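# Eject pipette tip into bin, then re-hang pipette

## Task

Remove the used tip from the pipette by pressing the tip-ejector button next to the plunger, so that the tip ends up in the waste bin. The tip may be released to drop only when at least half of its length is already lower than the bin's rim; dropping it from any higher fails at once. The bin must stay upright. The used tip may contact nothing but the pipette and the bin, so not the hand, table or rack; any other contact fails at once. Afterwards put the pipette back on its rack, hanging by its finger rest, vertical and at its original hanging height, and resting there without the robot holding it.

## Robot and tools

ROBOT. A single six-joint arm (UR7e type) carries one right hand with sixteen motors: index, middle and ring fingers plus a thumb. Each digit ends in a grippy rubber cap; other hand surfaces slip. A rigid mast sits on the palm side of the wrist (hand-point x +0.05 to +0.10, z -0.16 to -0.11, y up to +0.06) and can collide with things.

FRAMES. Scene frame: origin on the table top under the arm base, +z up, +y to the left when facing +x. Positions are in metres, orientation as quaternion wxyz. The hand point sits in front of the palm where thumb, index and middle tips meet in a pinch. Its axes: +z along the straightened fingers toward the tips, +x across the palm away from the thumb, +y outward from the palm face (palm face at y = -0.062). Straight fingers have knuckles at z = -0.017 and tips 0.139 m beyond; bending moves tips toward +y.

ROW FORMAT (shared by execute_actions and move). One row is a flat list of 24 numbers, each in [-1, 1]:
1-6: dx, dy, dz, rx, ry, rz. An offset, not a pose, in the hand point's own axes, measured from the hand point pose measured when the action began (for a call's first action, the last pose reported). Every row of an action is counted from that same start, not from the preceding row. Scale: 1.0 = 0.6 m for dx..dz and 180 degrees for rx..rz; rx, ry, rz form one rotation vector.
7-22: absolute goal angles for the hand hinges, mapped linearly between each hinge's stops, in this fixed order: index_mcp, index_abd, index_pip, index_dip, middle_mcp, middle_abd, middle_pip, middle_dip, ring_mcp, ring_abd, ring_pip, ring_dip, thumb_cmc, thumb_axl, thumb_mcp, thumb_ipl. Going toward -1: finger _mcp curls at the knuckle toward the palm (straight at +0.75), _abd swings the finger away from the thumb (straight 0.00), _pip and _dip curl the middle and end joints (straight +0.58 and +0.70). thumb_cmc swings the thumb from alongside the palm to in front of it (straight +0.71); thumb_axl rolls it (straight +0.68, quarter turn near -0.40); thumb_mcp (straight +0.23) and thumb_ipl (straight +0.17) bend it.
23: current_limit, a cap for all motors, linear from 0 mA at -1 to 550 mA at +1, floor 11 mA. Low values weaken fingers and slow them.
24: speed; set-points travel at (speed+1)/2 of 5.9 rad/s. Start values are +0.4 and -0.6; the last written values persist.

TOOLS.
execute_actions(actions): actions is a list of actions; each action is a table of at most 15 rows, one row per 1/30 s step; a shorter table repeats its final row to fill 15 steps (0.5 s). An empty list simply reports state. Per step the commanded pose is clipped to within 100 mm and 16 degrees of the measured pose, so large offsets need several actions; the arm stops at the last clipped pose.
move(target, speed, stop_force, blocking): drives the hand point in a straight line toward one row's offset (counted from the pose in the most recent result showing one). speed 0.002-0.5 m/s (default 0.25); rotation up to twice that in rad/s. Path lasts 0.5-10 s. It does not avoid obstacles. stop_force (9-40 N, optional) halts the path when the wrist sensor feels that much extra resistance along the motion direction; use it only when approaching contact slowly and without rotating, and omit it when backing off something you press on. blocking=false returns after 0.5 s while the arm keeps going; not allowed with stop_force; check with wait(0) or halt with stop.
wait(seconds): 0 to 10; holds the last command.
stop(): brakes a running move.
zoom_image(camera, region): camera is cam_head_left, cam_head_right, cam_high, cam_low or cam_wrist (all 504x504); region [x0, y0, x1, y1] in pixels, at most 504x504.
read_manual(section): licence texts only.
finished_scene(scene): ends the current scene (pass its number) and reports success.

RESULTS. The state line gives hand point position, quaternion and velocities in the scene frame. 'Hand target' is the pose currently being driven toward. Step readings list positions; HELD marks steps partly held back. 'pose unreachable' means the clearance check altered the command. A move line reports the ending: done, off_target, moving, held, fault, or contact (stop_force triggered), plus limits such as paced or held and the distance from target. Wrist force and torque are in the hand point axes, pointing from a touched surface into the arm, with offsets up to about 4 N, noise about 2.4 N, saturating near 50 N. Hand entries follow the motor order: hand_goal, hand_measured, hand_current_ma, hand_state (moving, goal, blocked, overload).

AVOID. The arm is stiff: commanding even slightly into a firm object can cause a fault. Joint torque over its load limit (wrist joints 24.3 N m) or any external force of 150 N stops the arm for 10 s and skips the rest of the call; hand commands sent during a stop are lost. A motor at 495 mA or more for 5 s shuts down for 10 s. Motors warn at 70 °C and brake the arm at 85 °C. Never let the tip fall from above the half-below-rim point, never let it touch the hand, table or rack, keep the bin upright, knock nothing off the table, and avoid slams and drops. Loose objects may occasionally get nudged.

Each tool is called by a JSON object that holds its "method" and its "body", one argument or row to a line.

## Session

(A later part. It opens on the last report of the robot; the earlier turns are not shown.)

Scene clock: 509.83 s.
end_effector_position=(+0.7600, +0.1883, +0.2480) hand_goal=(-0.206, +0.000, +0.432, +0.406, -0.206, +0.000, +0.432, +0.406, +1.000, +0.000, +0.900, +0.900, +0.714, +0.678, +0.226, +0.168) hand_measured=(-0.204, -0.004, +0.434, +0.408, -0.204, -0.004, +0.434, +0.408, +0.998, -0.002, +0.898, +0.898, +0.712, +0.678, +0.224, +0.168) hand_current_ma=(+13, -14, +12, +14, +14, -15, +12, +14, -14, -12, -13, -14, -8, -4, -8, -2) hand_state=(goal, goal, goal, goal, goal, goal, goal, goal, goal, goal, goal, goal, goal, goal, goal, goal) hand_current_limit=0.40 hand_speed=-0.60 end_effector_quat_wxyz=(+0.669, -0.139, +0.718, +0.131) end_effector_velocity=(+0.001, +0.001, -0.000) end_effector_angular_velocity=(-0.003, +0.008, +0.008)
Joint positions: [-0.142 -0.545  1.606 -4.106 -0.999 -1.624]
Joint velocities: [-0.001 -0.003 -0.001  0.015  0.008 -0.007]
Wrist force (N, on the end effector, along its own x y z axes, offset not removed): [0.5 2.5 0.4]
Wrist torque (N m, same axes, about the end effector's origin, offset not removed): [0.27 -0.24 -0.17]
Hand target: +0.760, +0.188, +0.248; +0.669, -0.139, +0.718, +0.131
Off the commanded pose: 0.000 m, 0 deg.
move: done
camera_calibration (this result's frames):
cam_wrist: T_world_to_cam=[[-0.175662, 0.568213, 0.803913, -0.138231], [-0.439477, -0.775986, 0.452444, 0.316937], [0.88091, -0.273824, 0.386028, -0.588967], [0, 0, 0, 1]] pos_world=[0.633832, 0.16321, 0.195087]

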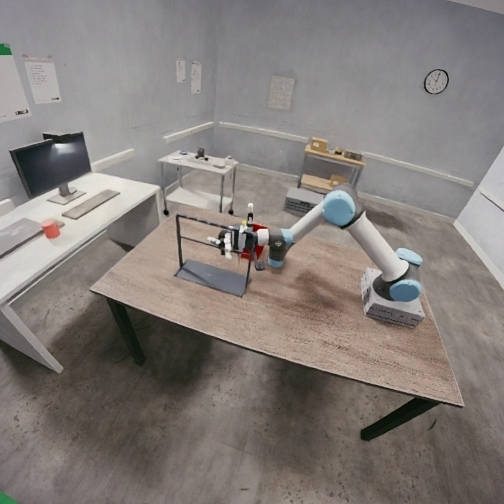

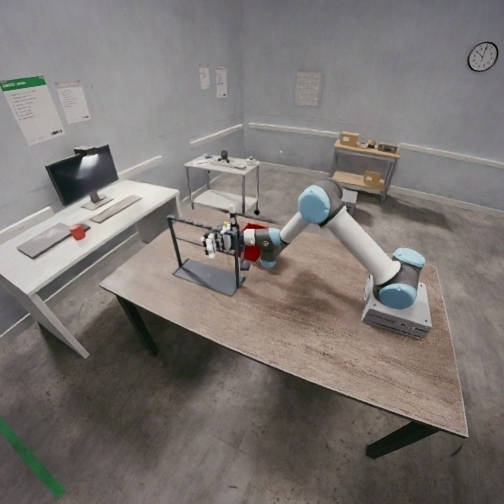

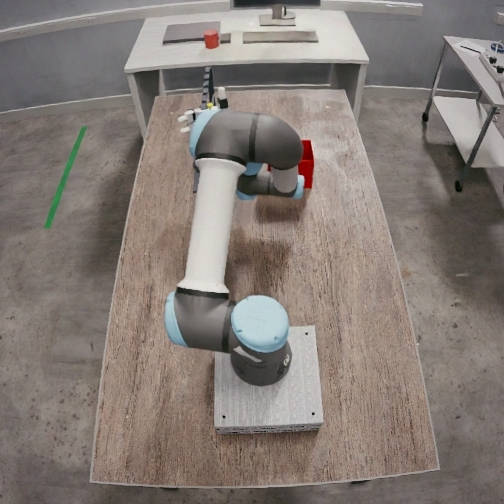

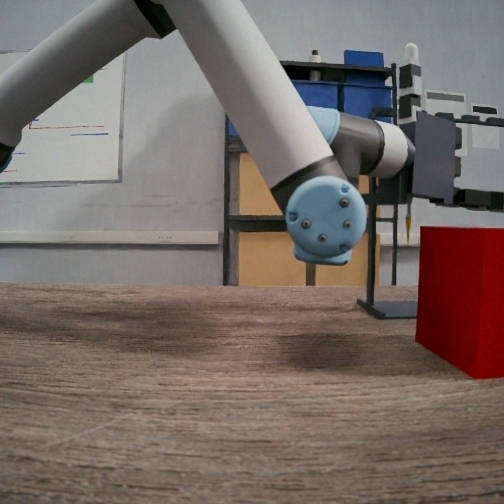

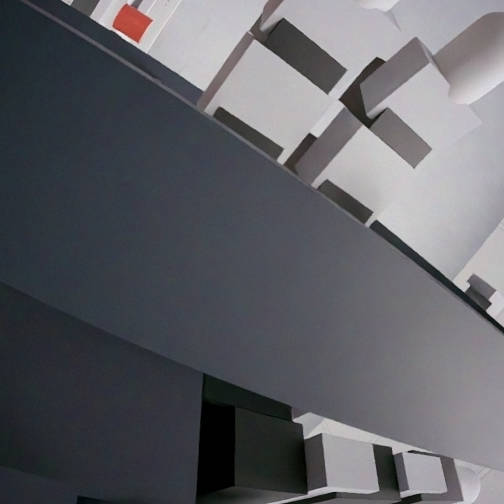

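{"method": "zoom_image", "body": {
  "camera": "cam_head_left",
  "region": [200, 195, 280, 275]
}}

{"method": "zoom_image", "body": {
  "camera": "cam_head_right",
  "region": [190, 195, 270, 275]
}}

Region (200, 195, 280, 275) of cam_head_left's 504x504 image, scaled by 6.300, with more detail than that image has.

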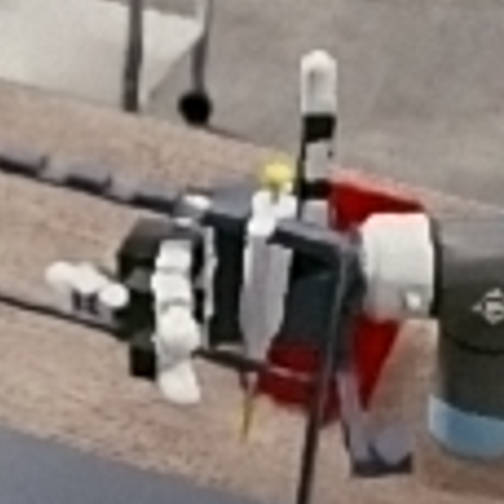

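Region (190, 195, 270, 275) of cam_head_right's 504x504 image, scaled by 6.300, with more detail than that image has.

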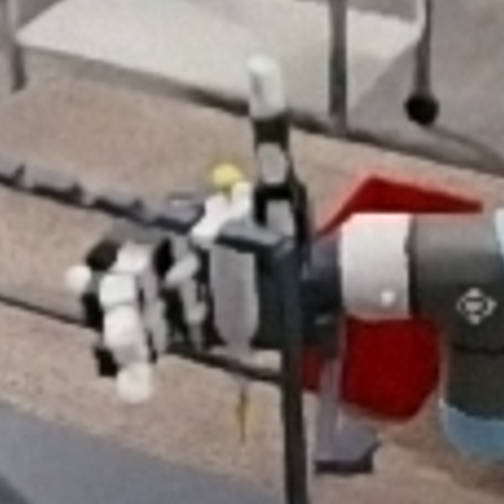

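{"method": "move", "body": {
  "target": [0.0, 0.01, 0.0, 0, 0, 0, -0.329, 0.0, 0.212, -0.646, -0.287, 0.0, 0.19, -0.667, 1.0, 0.0, 0.9, 0.9, 0.714, 0.678, 0.226, 0.168, 0.4, -0.6],
  "speed": 0.01
}}

Scene clock: 541.70 s.
end_effector_position=(+0.7577, +0.1939, +0.2480) hand_goal=(-0.328, +0.000, +0.212, -0.646, -0.286, +0.000, +0.190, -0.666, +1.000, +0.000, +0.900, +0.900, +0.714, +0.678, +0.226, +0.168) hand_measured=(-0.324, -0.004, +0.216, -0.644, -0.282, -0.004, +0.192, -0.664, +0.998, -0.002, +0.898, +0.898, +0.712, +0.678, +0.224, +0.168) hand_current_ma=(+18, -14, +16, +15, +21, -15, +16, +15, -14, -12, -13, -14, -8, -4, -8, -2) hand_state=(goal, goal, goal, goal, goal, goal, goal, goal, goal, goal, goal, goal, goal, goal, goal, goal) hand_current_limit=0.40 hand_speed=-0.60 end_effector_quat_wxyz=(+0.669, -0.139, +0.718, +0.131) end_effector_velocity=(+0.000, -0.001, -0.000) end_effector_angular_velocity=(-0.001, -0.001, -0.002)
Joint positions: [-0.133 -0.547  1.613 -4.111 -1.008 -1.623]
Joint velocities: [-0.002  0.001 -0.    -0.001 -0.    -0.001]
Wrist force (N, on the end effector, along its own x y z axes, offset not removed): [2.0 0.8 0.1]
Wrist torque (N m, same axes, about the end effector's origin, offset not removed): [0.07 -0.55 0.05]
Hand target: +0.758, +0.194, +0.248; +0.669, -0.139, +0.718, +0.131
Off the commanded pose: 0.000 m, 0 deg.
move: done
camera_calibration (this result's frames):
cam_wrist: T_world_to_cam=[[-0.175663, 0.568214, 0.803912, -0.141796], [-0.439477, -0.775985, 0.452445, 0.320258], [0.88091, -0.273823, 0.386029, -0.585468], [0, 0, 0, 1]] pos_world=[0.631582, 0.168771, 0.1951]

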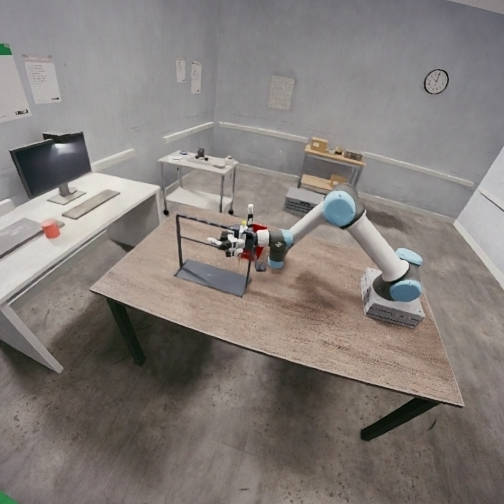

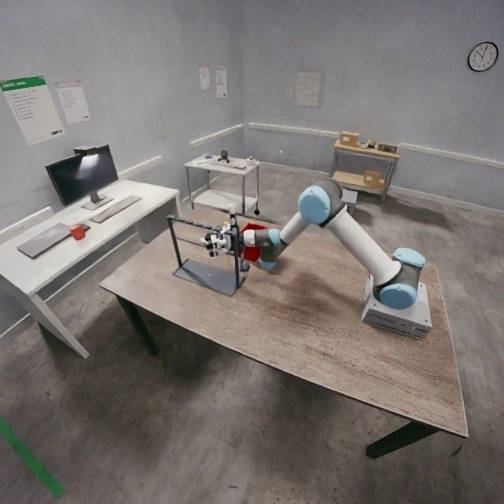

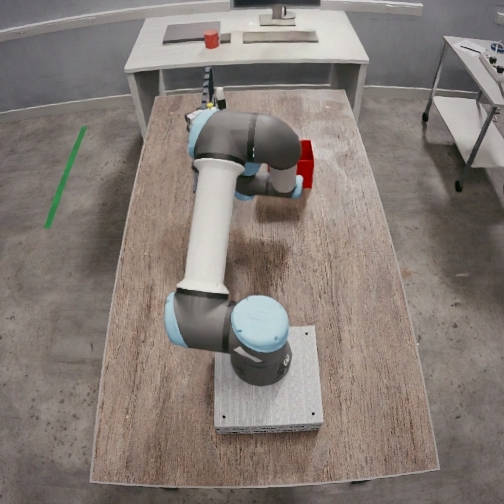

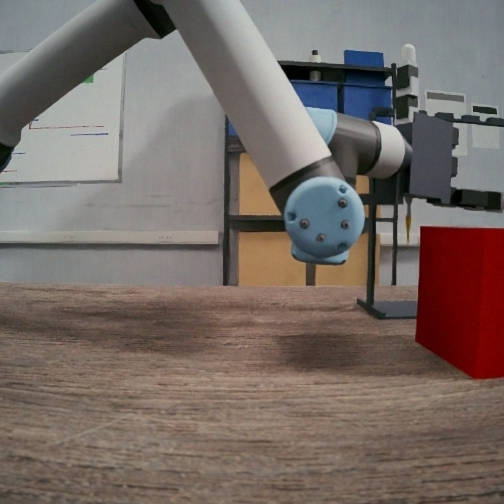

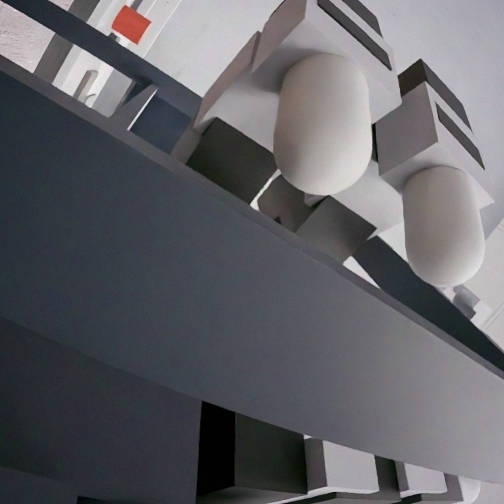

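{"method": "execute_actions", "body": {
  "actions": [
    [[0,0,0,0,0,0,-0.329,0.0,-0.17,-0.646,-0.287,0.0,-0.195,-0.667,1.0,0.0,0.9,0.9,0.714,0.678,0.226,0.168,0.4,-0.8]],
    [[0,0,0,0,0,0,-0.329,0.0,-0.17,-0.646,-0.287,0.0,-0.195,-0.667,1.0,0.0,0.9,0.9,0.714,0.678,0.226,0.168,0.4,-0.8]]
  ]
}}

Scene clock: 550.50 s.
end_effector_position=(+0.7577, +0.1939, +0.2480) hand_goal=(-0.328, +0.000, -0.170, -0.646, -0.286, +0.000, -0.194, -0.666, +1.000, +0.000, +0.900, +0.900, +0.714, +0.678, +0.226, +0.168) hand_measured=(-0.320, -0.004, -0.132, -0.636, -0.274, -0.004, -0.156, -0.656, +0.998, -0.002, +0.898, +0.898, +0.712, +0.678, +0.224, +0.168) hand_current_ma=(+49, -14, +196, +48, +60, -15, +207, +49, -14, -12, -13, -14, -8, -4, -8, -2) hand_state=(goal, goal, blocked, goal, goal, goal, blocked, goal, goal, goal, goal, goal, goal, goal, goal, goal) hand_current_limit=0.40 hand_speed=-0.80 end_effector_quat_wxyz=(+0.669, -0.139, +0.718, +0.131) end_effector_velocity=(-0.000, +0.001, -0.000) end_effector_angular_velocity=(-0.000, +0.001, +0.001)
Joint positions: [-0.133 -0.547  1.613 -4.111 -1.008 -1.623]
Joint velocities: [ 0.001 -0.     0.001  0.     0.    -0.001]
Wrist force (N, on the end effector, along its own x y z axes, offset not removed): [-0.8 2.1 -0.4]
Wrist torque (N m, same axes, about the end effector's origin, offset not removed): [0.16 -0.12 -0.18]
Hand target: +0.758, +0.194, +0.248; +0.669, -0.139, +0.718, +0.131
Off the commanded pose: 0.000 m, 0 deg.
Step readings (end_effector_position; steps 1 to 15: 1st action; 16 to 30: 2nd action):
0: (+0.7577, +0.1939, +0.2480)
1: (+0.7577, +0.1939, +0.2480)
2: (+0.7577, +0.1939, +0.2480)
4: (+0.7577, +0.1939, +0.2480)
8: (+0.7577, +0.1939, +0.2480)
15: (+0.7577, +0.1939, +0.2480)
16: (+0.7577, +0.1939, +0.2480)
17: (+0.7577, +0.1939, +0.2480)
19: (+0.7577, +0.1939, +0.2480)
23: (+0.7577, +0.1939, +0.2480)
30: end_effector_position above
camera_calibration (this result's frames):
cam_wrist: T_world_to_cam=[[-0.175664, 0.56821, 0.803915, -0.141799], [-0.439479, -0.775987, 0.45244, 0.32026], [0.880909, -0.273826, 0.386029, -0.585468], [0, 0, 0, 1]] pos_world=[0.631582, 0.168772, 0.195103]

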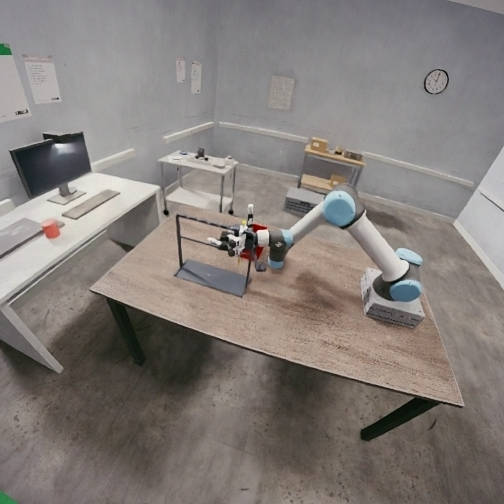

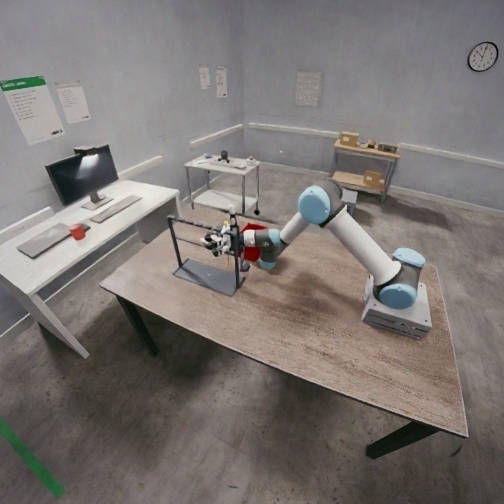

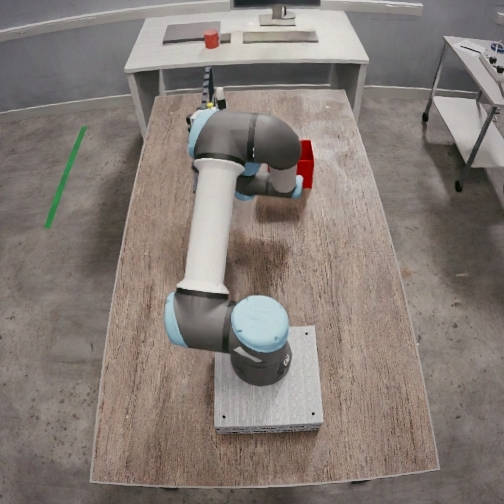

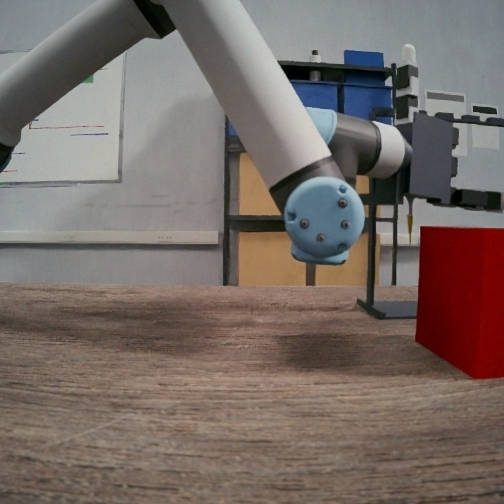

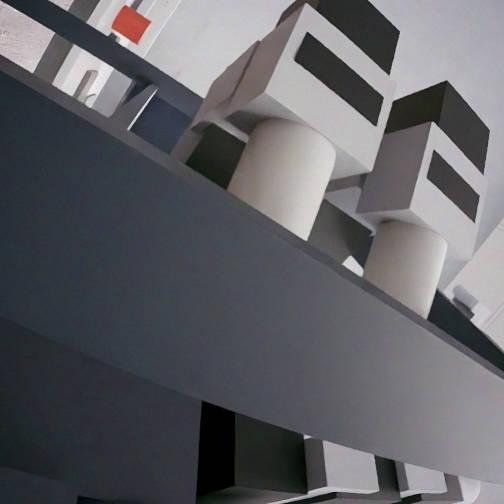

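{"method": "execute_actions", "body": {
  "actions": [
    [[0,0,0,0,0,0,-0.39,0.0,-0.22,-0.70,-0.345,0.0,-0.245,-0.72,1.0,0.0,0.9,0.9,0.714,0.678,0.226,0.168,0.75,-0.9]]
  ]
}}

Scene clock: 572.63 s.
end_effector_position=(+0.7577, +0.1939, +0.2480) hand_goal=(-0.390, +0.000, -0.220, -0.700, -0.344, +0.000, -0.244, -0.720, +1.000, +0.000, +0.900, +0.900, +0.714, +0.678, +0.226, +0.168) hand_measured=(-0.322, -0.004, -0.136, -0.640, -0.274, -0.004, -0.164, -0.658, +0.998, -0.002, +0.898, +0.898, +0.712, +0.678, +0.224, +0.168) hand_current_ma=(+397, -14, +421, +309, +371, -15, +445, +316, -14, -12, -13, -14, -8, -4, -8, -2) hand_state=(blocked, goal, blocked, blocked, blocked, goal, blocked, blocked, goal, goal, goal, goal, goal, goal, goal, goal) hand_current_limit=0.75 hand_speed=-0.90 end_effector_quat_wxyz=(+0.669, -0.139, +0.718, +0.131) end_effector_velocity=(+0.000, -0.001, -0.000) end_effector_angular_velocity=(-0.001, -0.001, -0.001)
Joint positions: [-0.133 -0.547  1.613 -4.111 -1.008 -1.623]
Joint velocities: [-0.001  0.001 -0.001 -0.    -0.    -0.001]
Wrist force (N, on the end effector, along its own x y z axes, offset not removed): [-1.7 4.0 1.1]
Wrist torque (N m, same axes, about the end effector's origin, offset not removed): [0.48 -0.18 -0.24]
Hand target: +0.758, +0.194, +0.248; +0.669, -0.139, +0.718, +0.131
Off the commanded pose: 0.000 m, 0 deg.
Step readings (end_effector_position):
0: (+0.7577, +0.1939, +0.2480)
1: (+0.7577, +0.1939, +0.2480)
2: (+0.7577, +0.1939, +0.2480)
4: (+0.7577, +0.1939, +0.2480)
8: (+0.7577, +0.1939, +0.2480)
15: end_effector_position above
camera_calibration (this result's frames):
cam_wrist: T_world_to_cam=[[-0.175663, 0.568211, 0.803915, -0.141799], [-0.439479, -0.775987, 0.45244, 0.32026], [0.880909, -0.273827, 0.386029, -0.585468], [0, 0, 0, 1]] pos_world=[0.631582, 0.168772, 0.195103]

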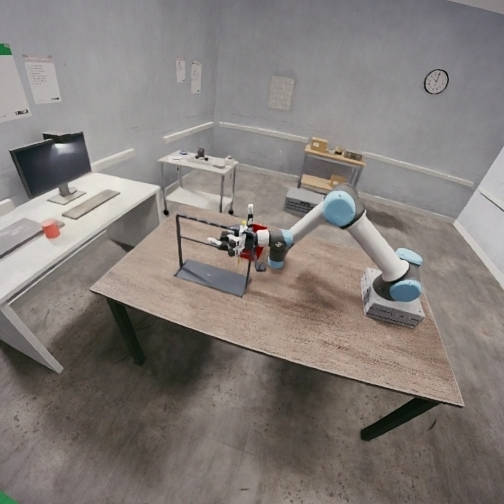

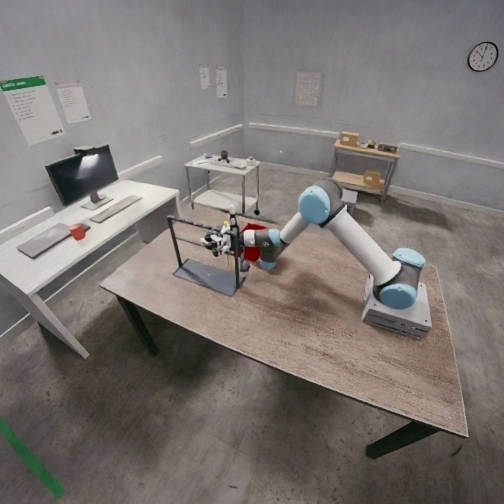

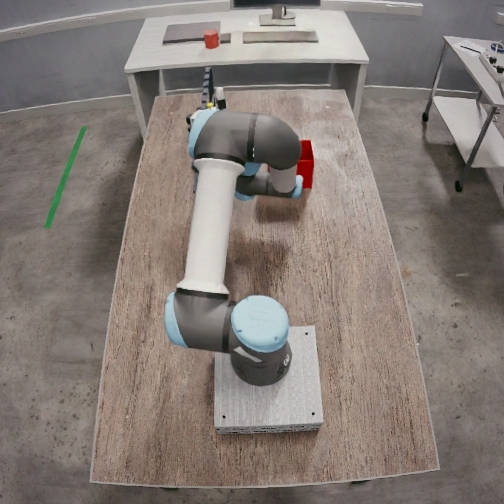

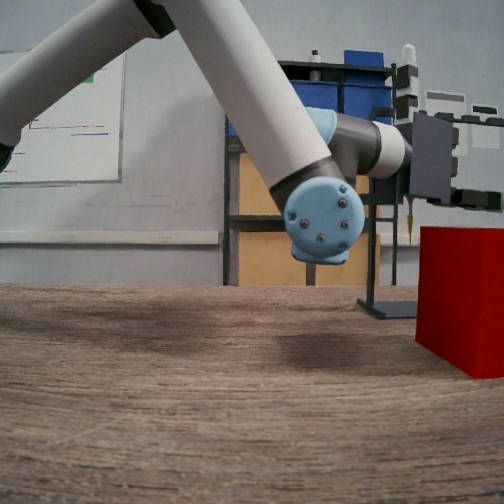

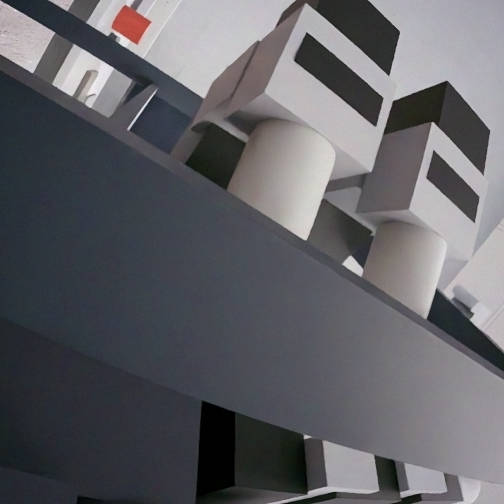

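{"method": "move", "body": {
  "target": [-0.0133, 0.0, -0.0009, 0, 0, 0, -0.39, 0.0, -0.22, -0.70, -0.345, 0.0, -0.245, -0.72, 1.0, 0.0, 0.9, 0.9, 0.714, 0.678, 0.226, 0.168, 0.75, -0.9],
  "speed": 0.02
}}

{"method": "zoom_image", "body": {
  "camera": "cam_wrist",
  "region": [380, 220, 504, 370]
}}

{"method": "zoom_image", "body": {
  "camera": "cam_head_left",
  "region": [200, 195, 280, 275]
}}

Scene clock: 600.77 s.
end_effector_position=(+0.7578, +0.1939, +0.2558) hand_goal=(-0.390, +0.000, -0.220, -0.700, -0.344, +0.000, -0.244, -0.720, +1.000, +0.000, +0.900, +0.900, +0.714, +0.678, +0.226, +0.168) hand_measured=(-0.322, -0.004, -0.136, -0.640, -0.274, -0.004, -0.164, -0.658, +0.998, -0.002, +0.898, +0.898, +0.712, +0.678, +0.224, +0.168) hand_current_ma=(+397, -14, +421, +309, +371, -15, +445, +316, -14, -12, -13, -14, -8, -4, -8, -2) hand_state=(blocked, goal, blocked, blocked, blocked, goal, blocked, blocked, goal, goal, goal, goal, goal, goal, goal, goal) hand_current_limit=0.75 hand_speed=-0.90 end_effector_quat_wxyz=(+0.669, -0.139, +0.718, +0.131) end_effector_velocity=(+0.000, -0.001, +0.001) end_effector_angular_velocity=(+0.002, +0.003, -0.001)
Joint positions: [-0.133 -0.563  1.618 -4.1   -1.008 -1.623]
Joint velocities: [-0.001 -0.004  0.002  0.004 -0.     0.001]
Wrist force (N, on the end effector, along its own x y z axes, offset not removed): [3.1 3.6 -0.3]
Wrist torque (N m, same axes, about the end effector's origin, offset not removed): [0.35 -0.63 -0.02]
Hand target: +0.758, +0.194, +0.256; +0.669, -0.139, +0.718, +0.131
Off the commanded pose: 0.000 m, 0 deg.
move: done
camera_calibration (this result's frames):
cam_wrist: T_world_to_cam=[[-0.175683, 0.568222, 0.803902, -0.148018], [-0.439488, -0.775981, 0.452442, 0.316758], [0.880901, -0.273819, 0.386053, -0.588497], [0, 0, 0, 1]] pos_world=[0.631615, 0.168764, 0.202868]

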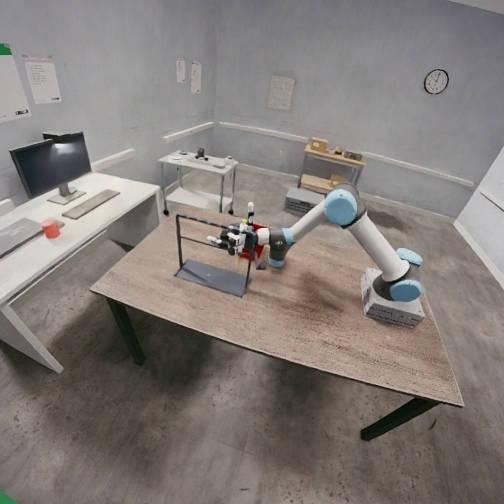

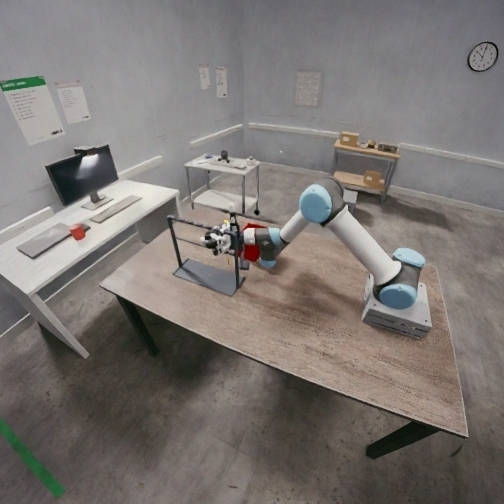

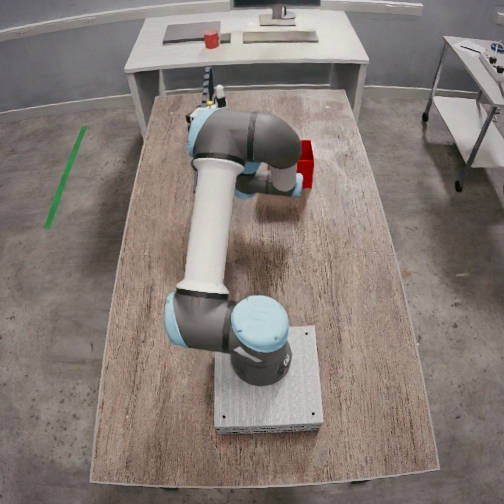

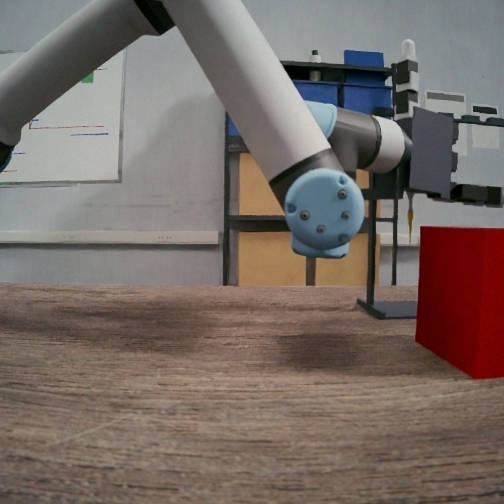

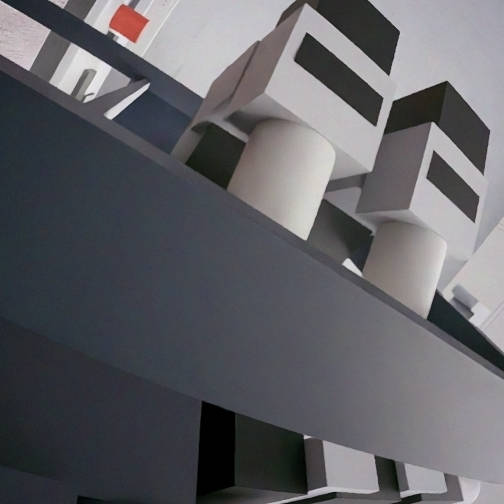

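Region (380, 220, 504, 370) of cam_wrist's 504x504 image, scaled by 3.360, with more detail than that image has; it fills the left 417 columns of this view, and the rest is white.

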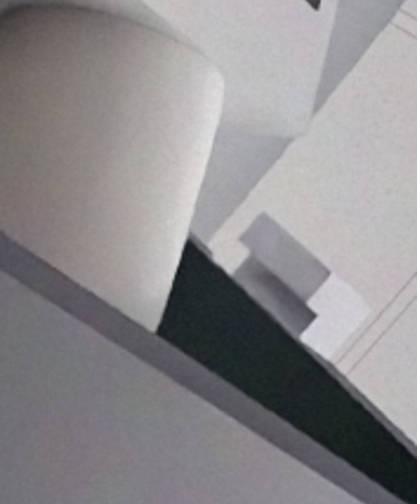

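Region (200, 195, 280, 275) of cam_head_left's 504x504 image, scaled by 6.300, with more detail than that image has.

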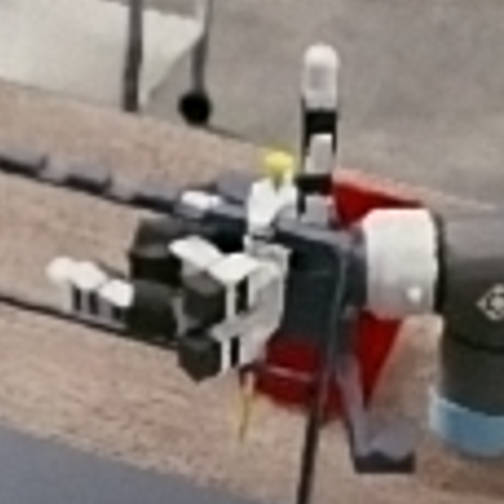

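{"method": "move", "body": {
  "target": [0.0037, -0.1314, -0.0529, 0, 0, 0, -0.39, 0.0, -0.22, -0.70, -0.345, 0.0, -0.245, -0.72, 1.0, 0.0, 0.9, 0.9, 0.714, 0.678, 0.226, 0.168, 0.75, -0.9],
  "speed": 0.05
}}

Scene clock: 609.43 s.
end_effector_position=(+0.7578, +0.1090, +0.2557) hand_goal=(-0.390, +0.000, -0.220, -0.700, -0.344, +0.000, -0.244, -0.720, +1.000, +0.000, +0.900, +0.900, +0.714, +0.678, +0.226, +0.168) hand_measured=(-0.322, -0.004, -0.136, -0.640, -0.274, -0.004, -0.164, -0.658, +0.998, -0.002, +0.898, +0.898, +0.712, +0.678, +0.224, +0.168) hand_current_ma=(+397, -14, +421, +309, +371, -15, +445, +316, -14, -12, -13, -14, -8, -4, -8, -2) hand_state=(blocked, goal, blocked, blocked, blocked, goal, blocked, blocked, goal, goal, goal, goal, goal, goal, goal, goal) hand_current_limit=0.75 hand_speed=-0.90 end_effector_quat_wxyz=(+0.669, -0.139, +0.718, +0.131) end_effector_velocity=(-0.000, -0.002, +0.001) end_effector_angular_velocity=(-0.001, -0.001, +0.000)
Joint positions: [-0.278 -0.563  1.616 -4.086 -0.863 -1.642]
Joint velocities: [-0.003 -0.001 -0.     0.001  0.003 -0.001]
Wrist force (N, on the end effector, along its own x y z axes, offset not removed): [4.7 1.2 -1.7]
Wrist torque (N m, same axes, about the end effector's origin, offset not removed): [0.35 -0.84 0.22]
Hand target: +0.758, +0.109, +0.256; +0.669, -0.139, +0.718, +0.131
Off the commanded pose: 0.000 m, 0 deg.
move: done
camera_calibration (this result's frames):
cam_wrist: T_world_to_cam=[[-0.175672, 0.568201, 0.80392, -0.0997011], [-0.439494, -0.775989, 0.452422, 0.251036], [0.8809, -0.27384, 0.386041, -0.611725], [0, 0, 0, 1]] pos_world=[0.631683, 0.0839368, 0.202728]

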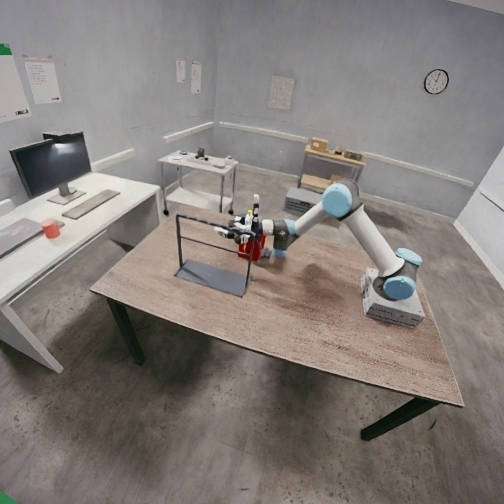

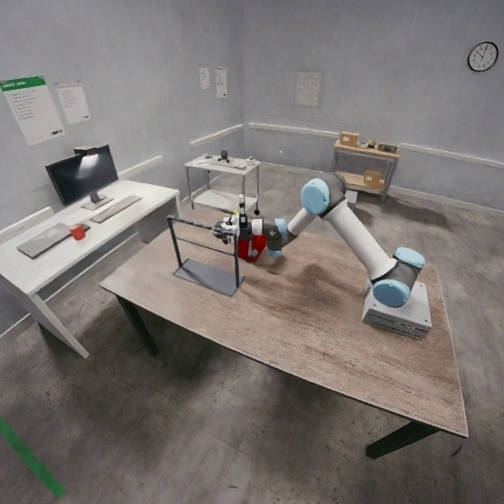

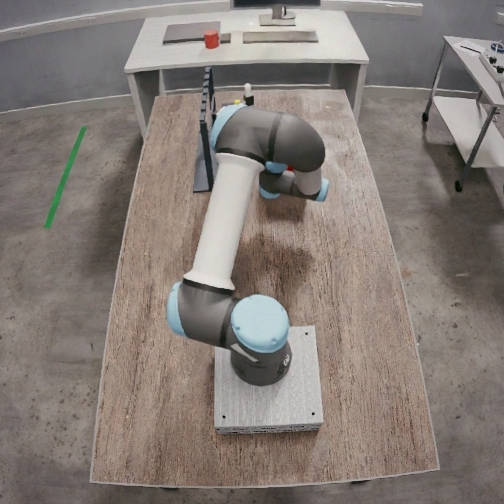

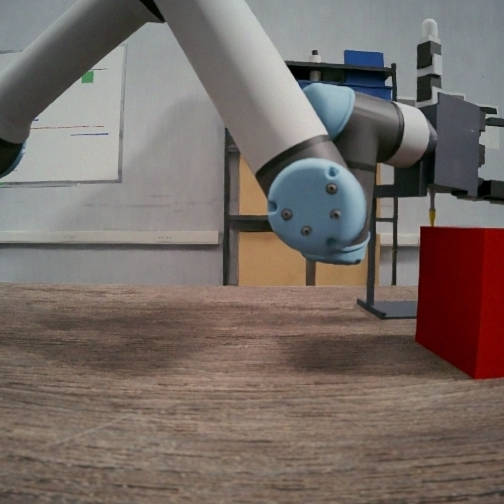

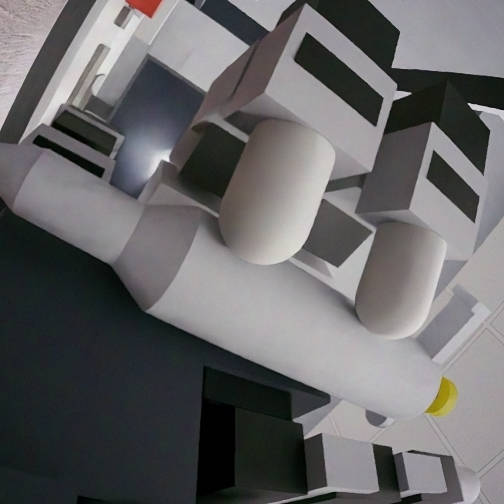

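{"method": "move", "body": {
  "target": [-0.0801, -0.1082, -0.0494, 0, 0, 0, -0.39, 0.0, -0.22, -0.70, -0.345, 0.0, -0.245, -0.72, 1.0, 0.0, 0.9, 0.9, 0.686, 0.678, 0.226, -0.483, 0.75, -0.6],
  "speed": 0.12
}}

Scene clock: 668.77 s.
end_effector_position=(+0.7580, +0.0391, +0.3054) hand_goal=(-0.390, +0.000, -0.220, -0.700, -0.344, +0.000, -0.244, -0.720, +1.000, +0.000, +0.900, +0.900, +0.686, +0.678, +0.226, -0.482) hand_measured=(-0.322, -0.004, -0.136, -0.640, -0.274, -0.004, -0.164, -0.658, +0.998, -0.002, +0.898, +0.898, +0.688, +0.678, +0.224, -0.482) hand_current_ma=(+397, -14, +421, +309, +371, -15, +445, +316, -13, -12, -13, -14, +12, -4, -8, +4) hand_state=(blocked, goal, blocked, blocked, blocked, goal, blocked, blocked, goal, goal, goal, goal, goal, goal, goal, goal) hand_current_limit=0.75 hand_speed=-0.60 end_effector_quat_wxyz=(+0.669, -0.139, +0.718, +0.131) end_effector_velocity=(+0.000, -0.002, +0.002) end_effector_angular_velocity=(-0.001, -0.002, -0.000)
Joint positions: [-0.391 -0.65   1.608 -3.979 -0.751 -1.66 ]
Joint velocities: [-0.004 -0.002 -0.002  0.003  0.003 -0.001]
Wrist force (N, on the end effector, along its own x y z axes, offset not removed): [-0.2 0.8 -1.1]
Wrist torque (N m, same axes, about the end effector's origin, offset not removed): [0.17 -0.15 -0.23]
Hand target: +0.758, +0.039, +0.306; +0.669, -0.139, +0.718, +0.131
Off the commanded pose: 0.000 m, 0 deg.
move: done
camera_calibration (this result's frames):
cam_wrist: T_world_to_cam=[[-0.175673, 0.568169, 0.803942, -0.09995], [-0.439522, -0.775999, 0.452378, 0.174334], [0.880886, -0.27388, 0.386044, -0.650198], [0, 0, 0, 1]] pos_world=[0.631815, 0.0139952, 0.252495]

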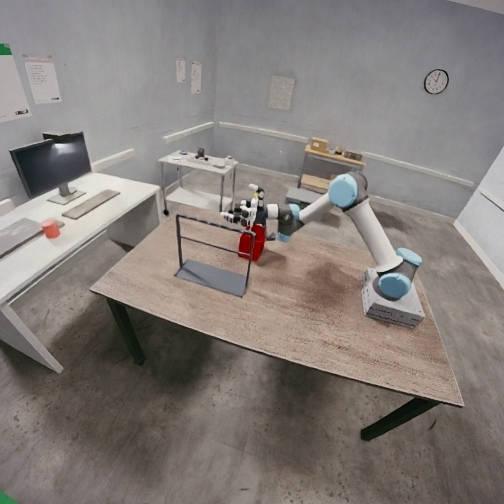

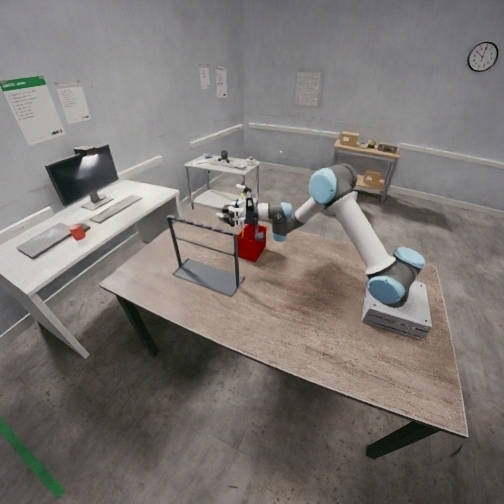

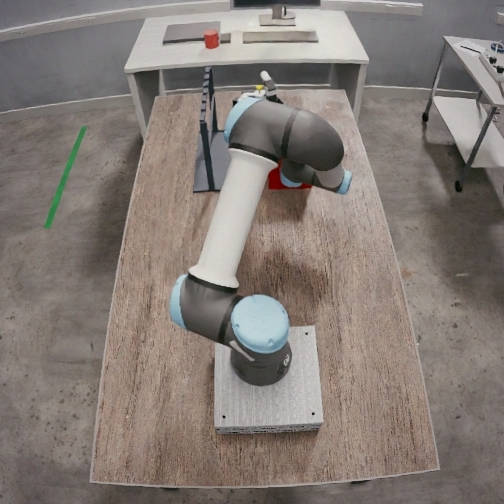

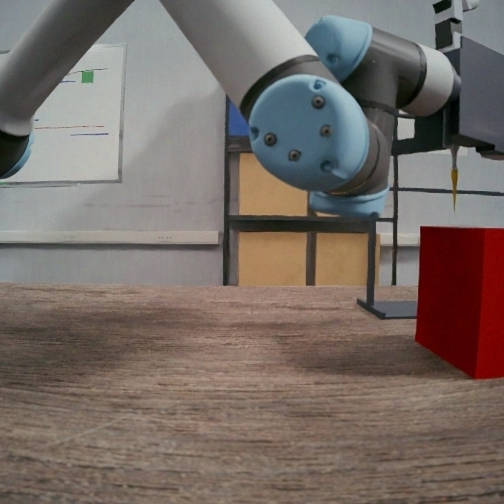

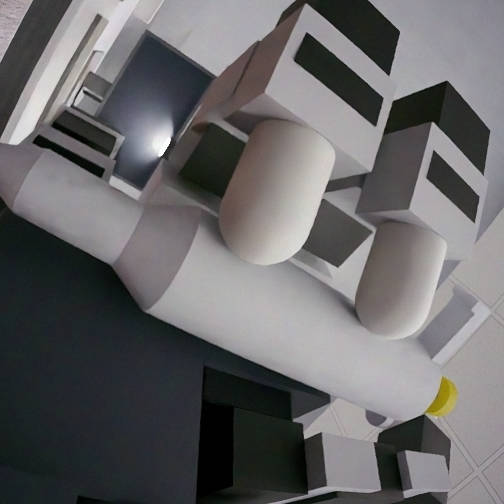

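{"method": "move", "body": {
  "target": [0.0045, -0.1263, -0.0653, 0, 0, 0, -0.39, 0.0, -0.22, -0.70, -0.345, 0.0, -0.245, -0.72, 1.0, 0.0, 0.9, 0.9, 0.686, 0.678, 0.226, -0.483, 0.75, -0.6],
  "speed": 0.12
}}

{"method": "zoom_image", "body": {
  "camera": "cam_head_right",
  "region": [205, 165, 305, 265]
}}

{"method": "zoom_image", "body": {
  "camera": "cam_head_left",
  "region": [215, 165, 315, 265]
}}

Scene clock: 681.40 s.
end_effector_position=(+0.7500, -0.0457, +0.3053) hand_goal=(-0.390, +0.000, -0.220, -0.700, -0.344, +0.000, -0.244, -0.720, +1.000, +0.000, +0.900, +0.900, +0.686, +0.678, +0.226, -0.482) hand_measured=(-0.322, -0.004, -0.136, -0.640, -0.274, -0.004, -0.164, -0.658, +0.998, -0.002, +0.898, +0.898, +0.688, +0.678, +0.224, -0.482) hand_current_ma=(+397, -14, +421, +309, +371, -15, +445, +316, -12, -12, -13, -14, +11, -4, -8, +4) hand_state=(blocked, goal, blocked, blocked, blocked, goal, blocked, blocked, goal, goal, goal, goal, goal, goal, goal, goal) hand_current_limit=0.75 hand_speed=-0.60 end_effector_quat_wxyz=(+0.669, -0.139, +0.718, +0.131) end_effector_velocity=(+0.000, -0.002, +0.001) end_effector_angular_velocity=(-0.002, -0.002, +0.000)
Joint positions: [-0.525 -0.632  1.559 -3.927 -0.619 -1.687]
Joint velocities: [-0.003  0.    -0.004  0.002  0.004 -0.001]
Wrist force (N, on the end effector, along its own x y z axes, offset not removed): [1.4 4.0 2.4]
Wrist torque (N m, same axes, about the end effector's origin, offset not removed): [0.37 -0.48 0.04]
Hand target: +0.750, -0.046, +0.305; +0.669, -0.139, +0.718, +0.131
Off the commanded pose: 0.000 m, 0 deg.
move: done
camera_calibration (this result's frames):
cam_wrist: T_world_to_cam=[[-0.17566, 0.568149, 0.803959, -0.0531127], [-0.439544, -0.776001, 0.452354, 0.105115], [0.880877, -0.273915, 0.386039, -0.666335], [0, 0, 0, 1]] pos_world=[0.623832, -0.0707734, 0.252382]

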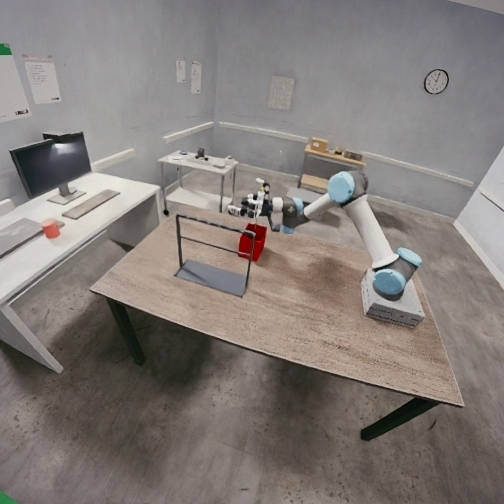

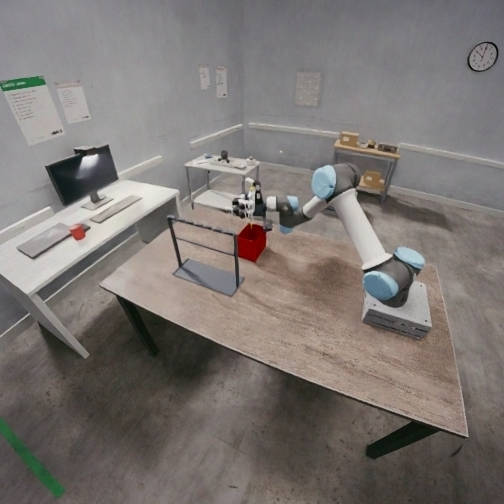

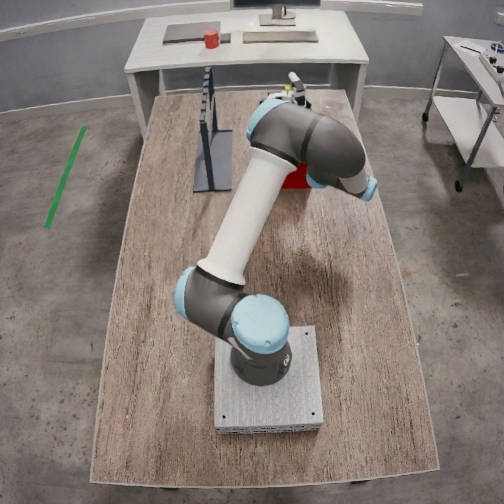

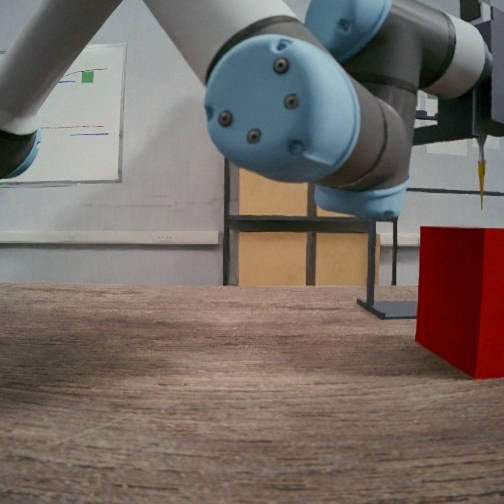

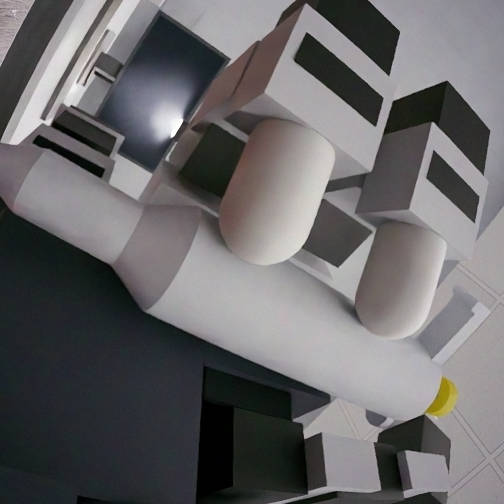

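Region (205, 165, 305, 265) of cam_head_right's 504x504 image, scaled by 5.040, with more detail than that image has.

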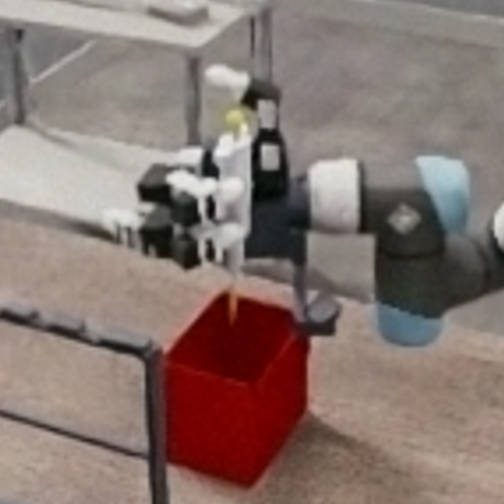

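Region (215, 165, 315, 265) of cam_head_left's 504x504 image, scaled by 5.040, with more detail than that image has.

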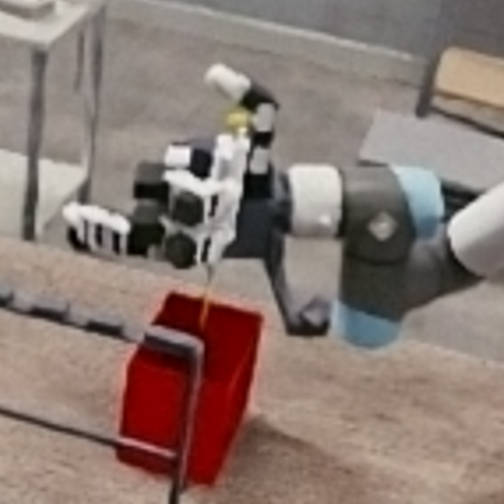

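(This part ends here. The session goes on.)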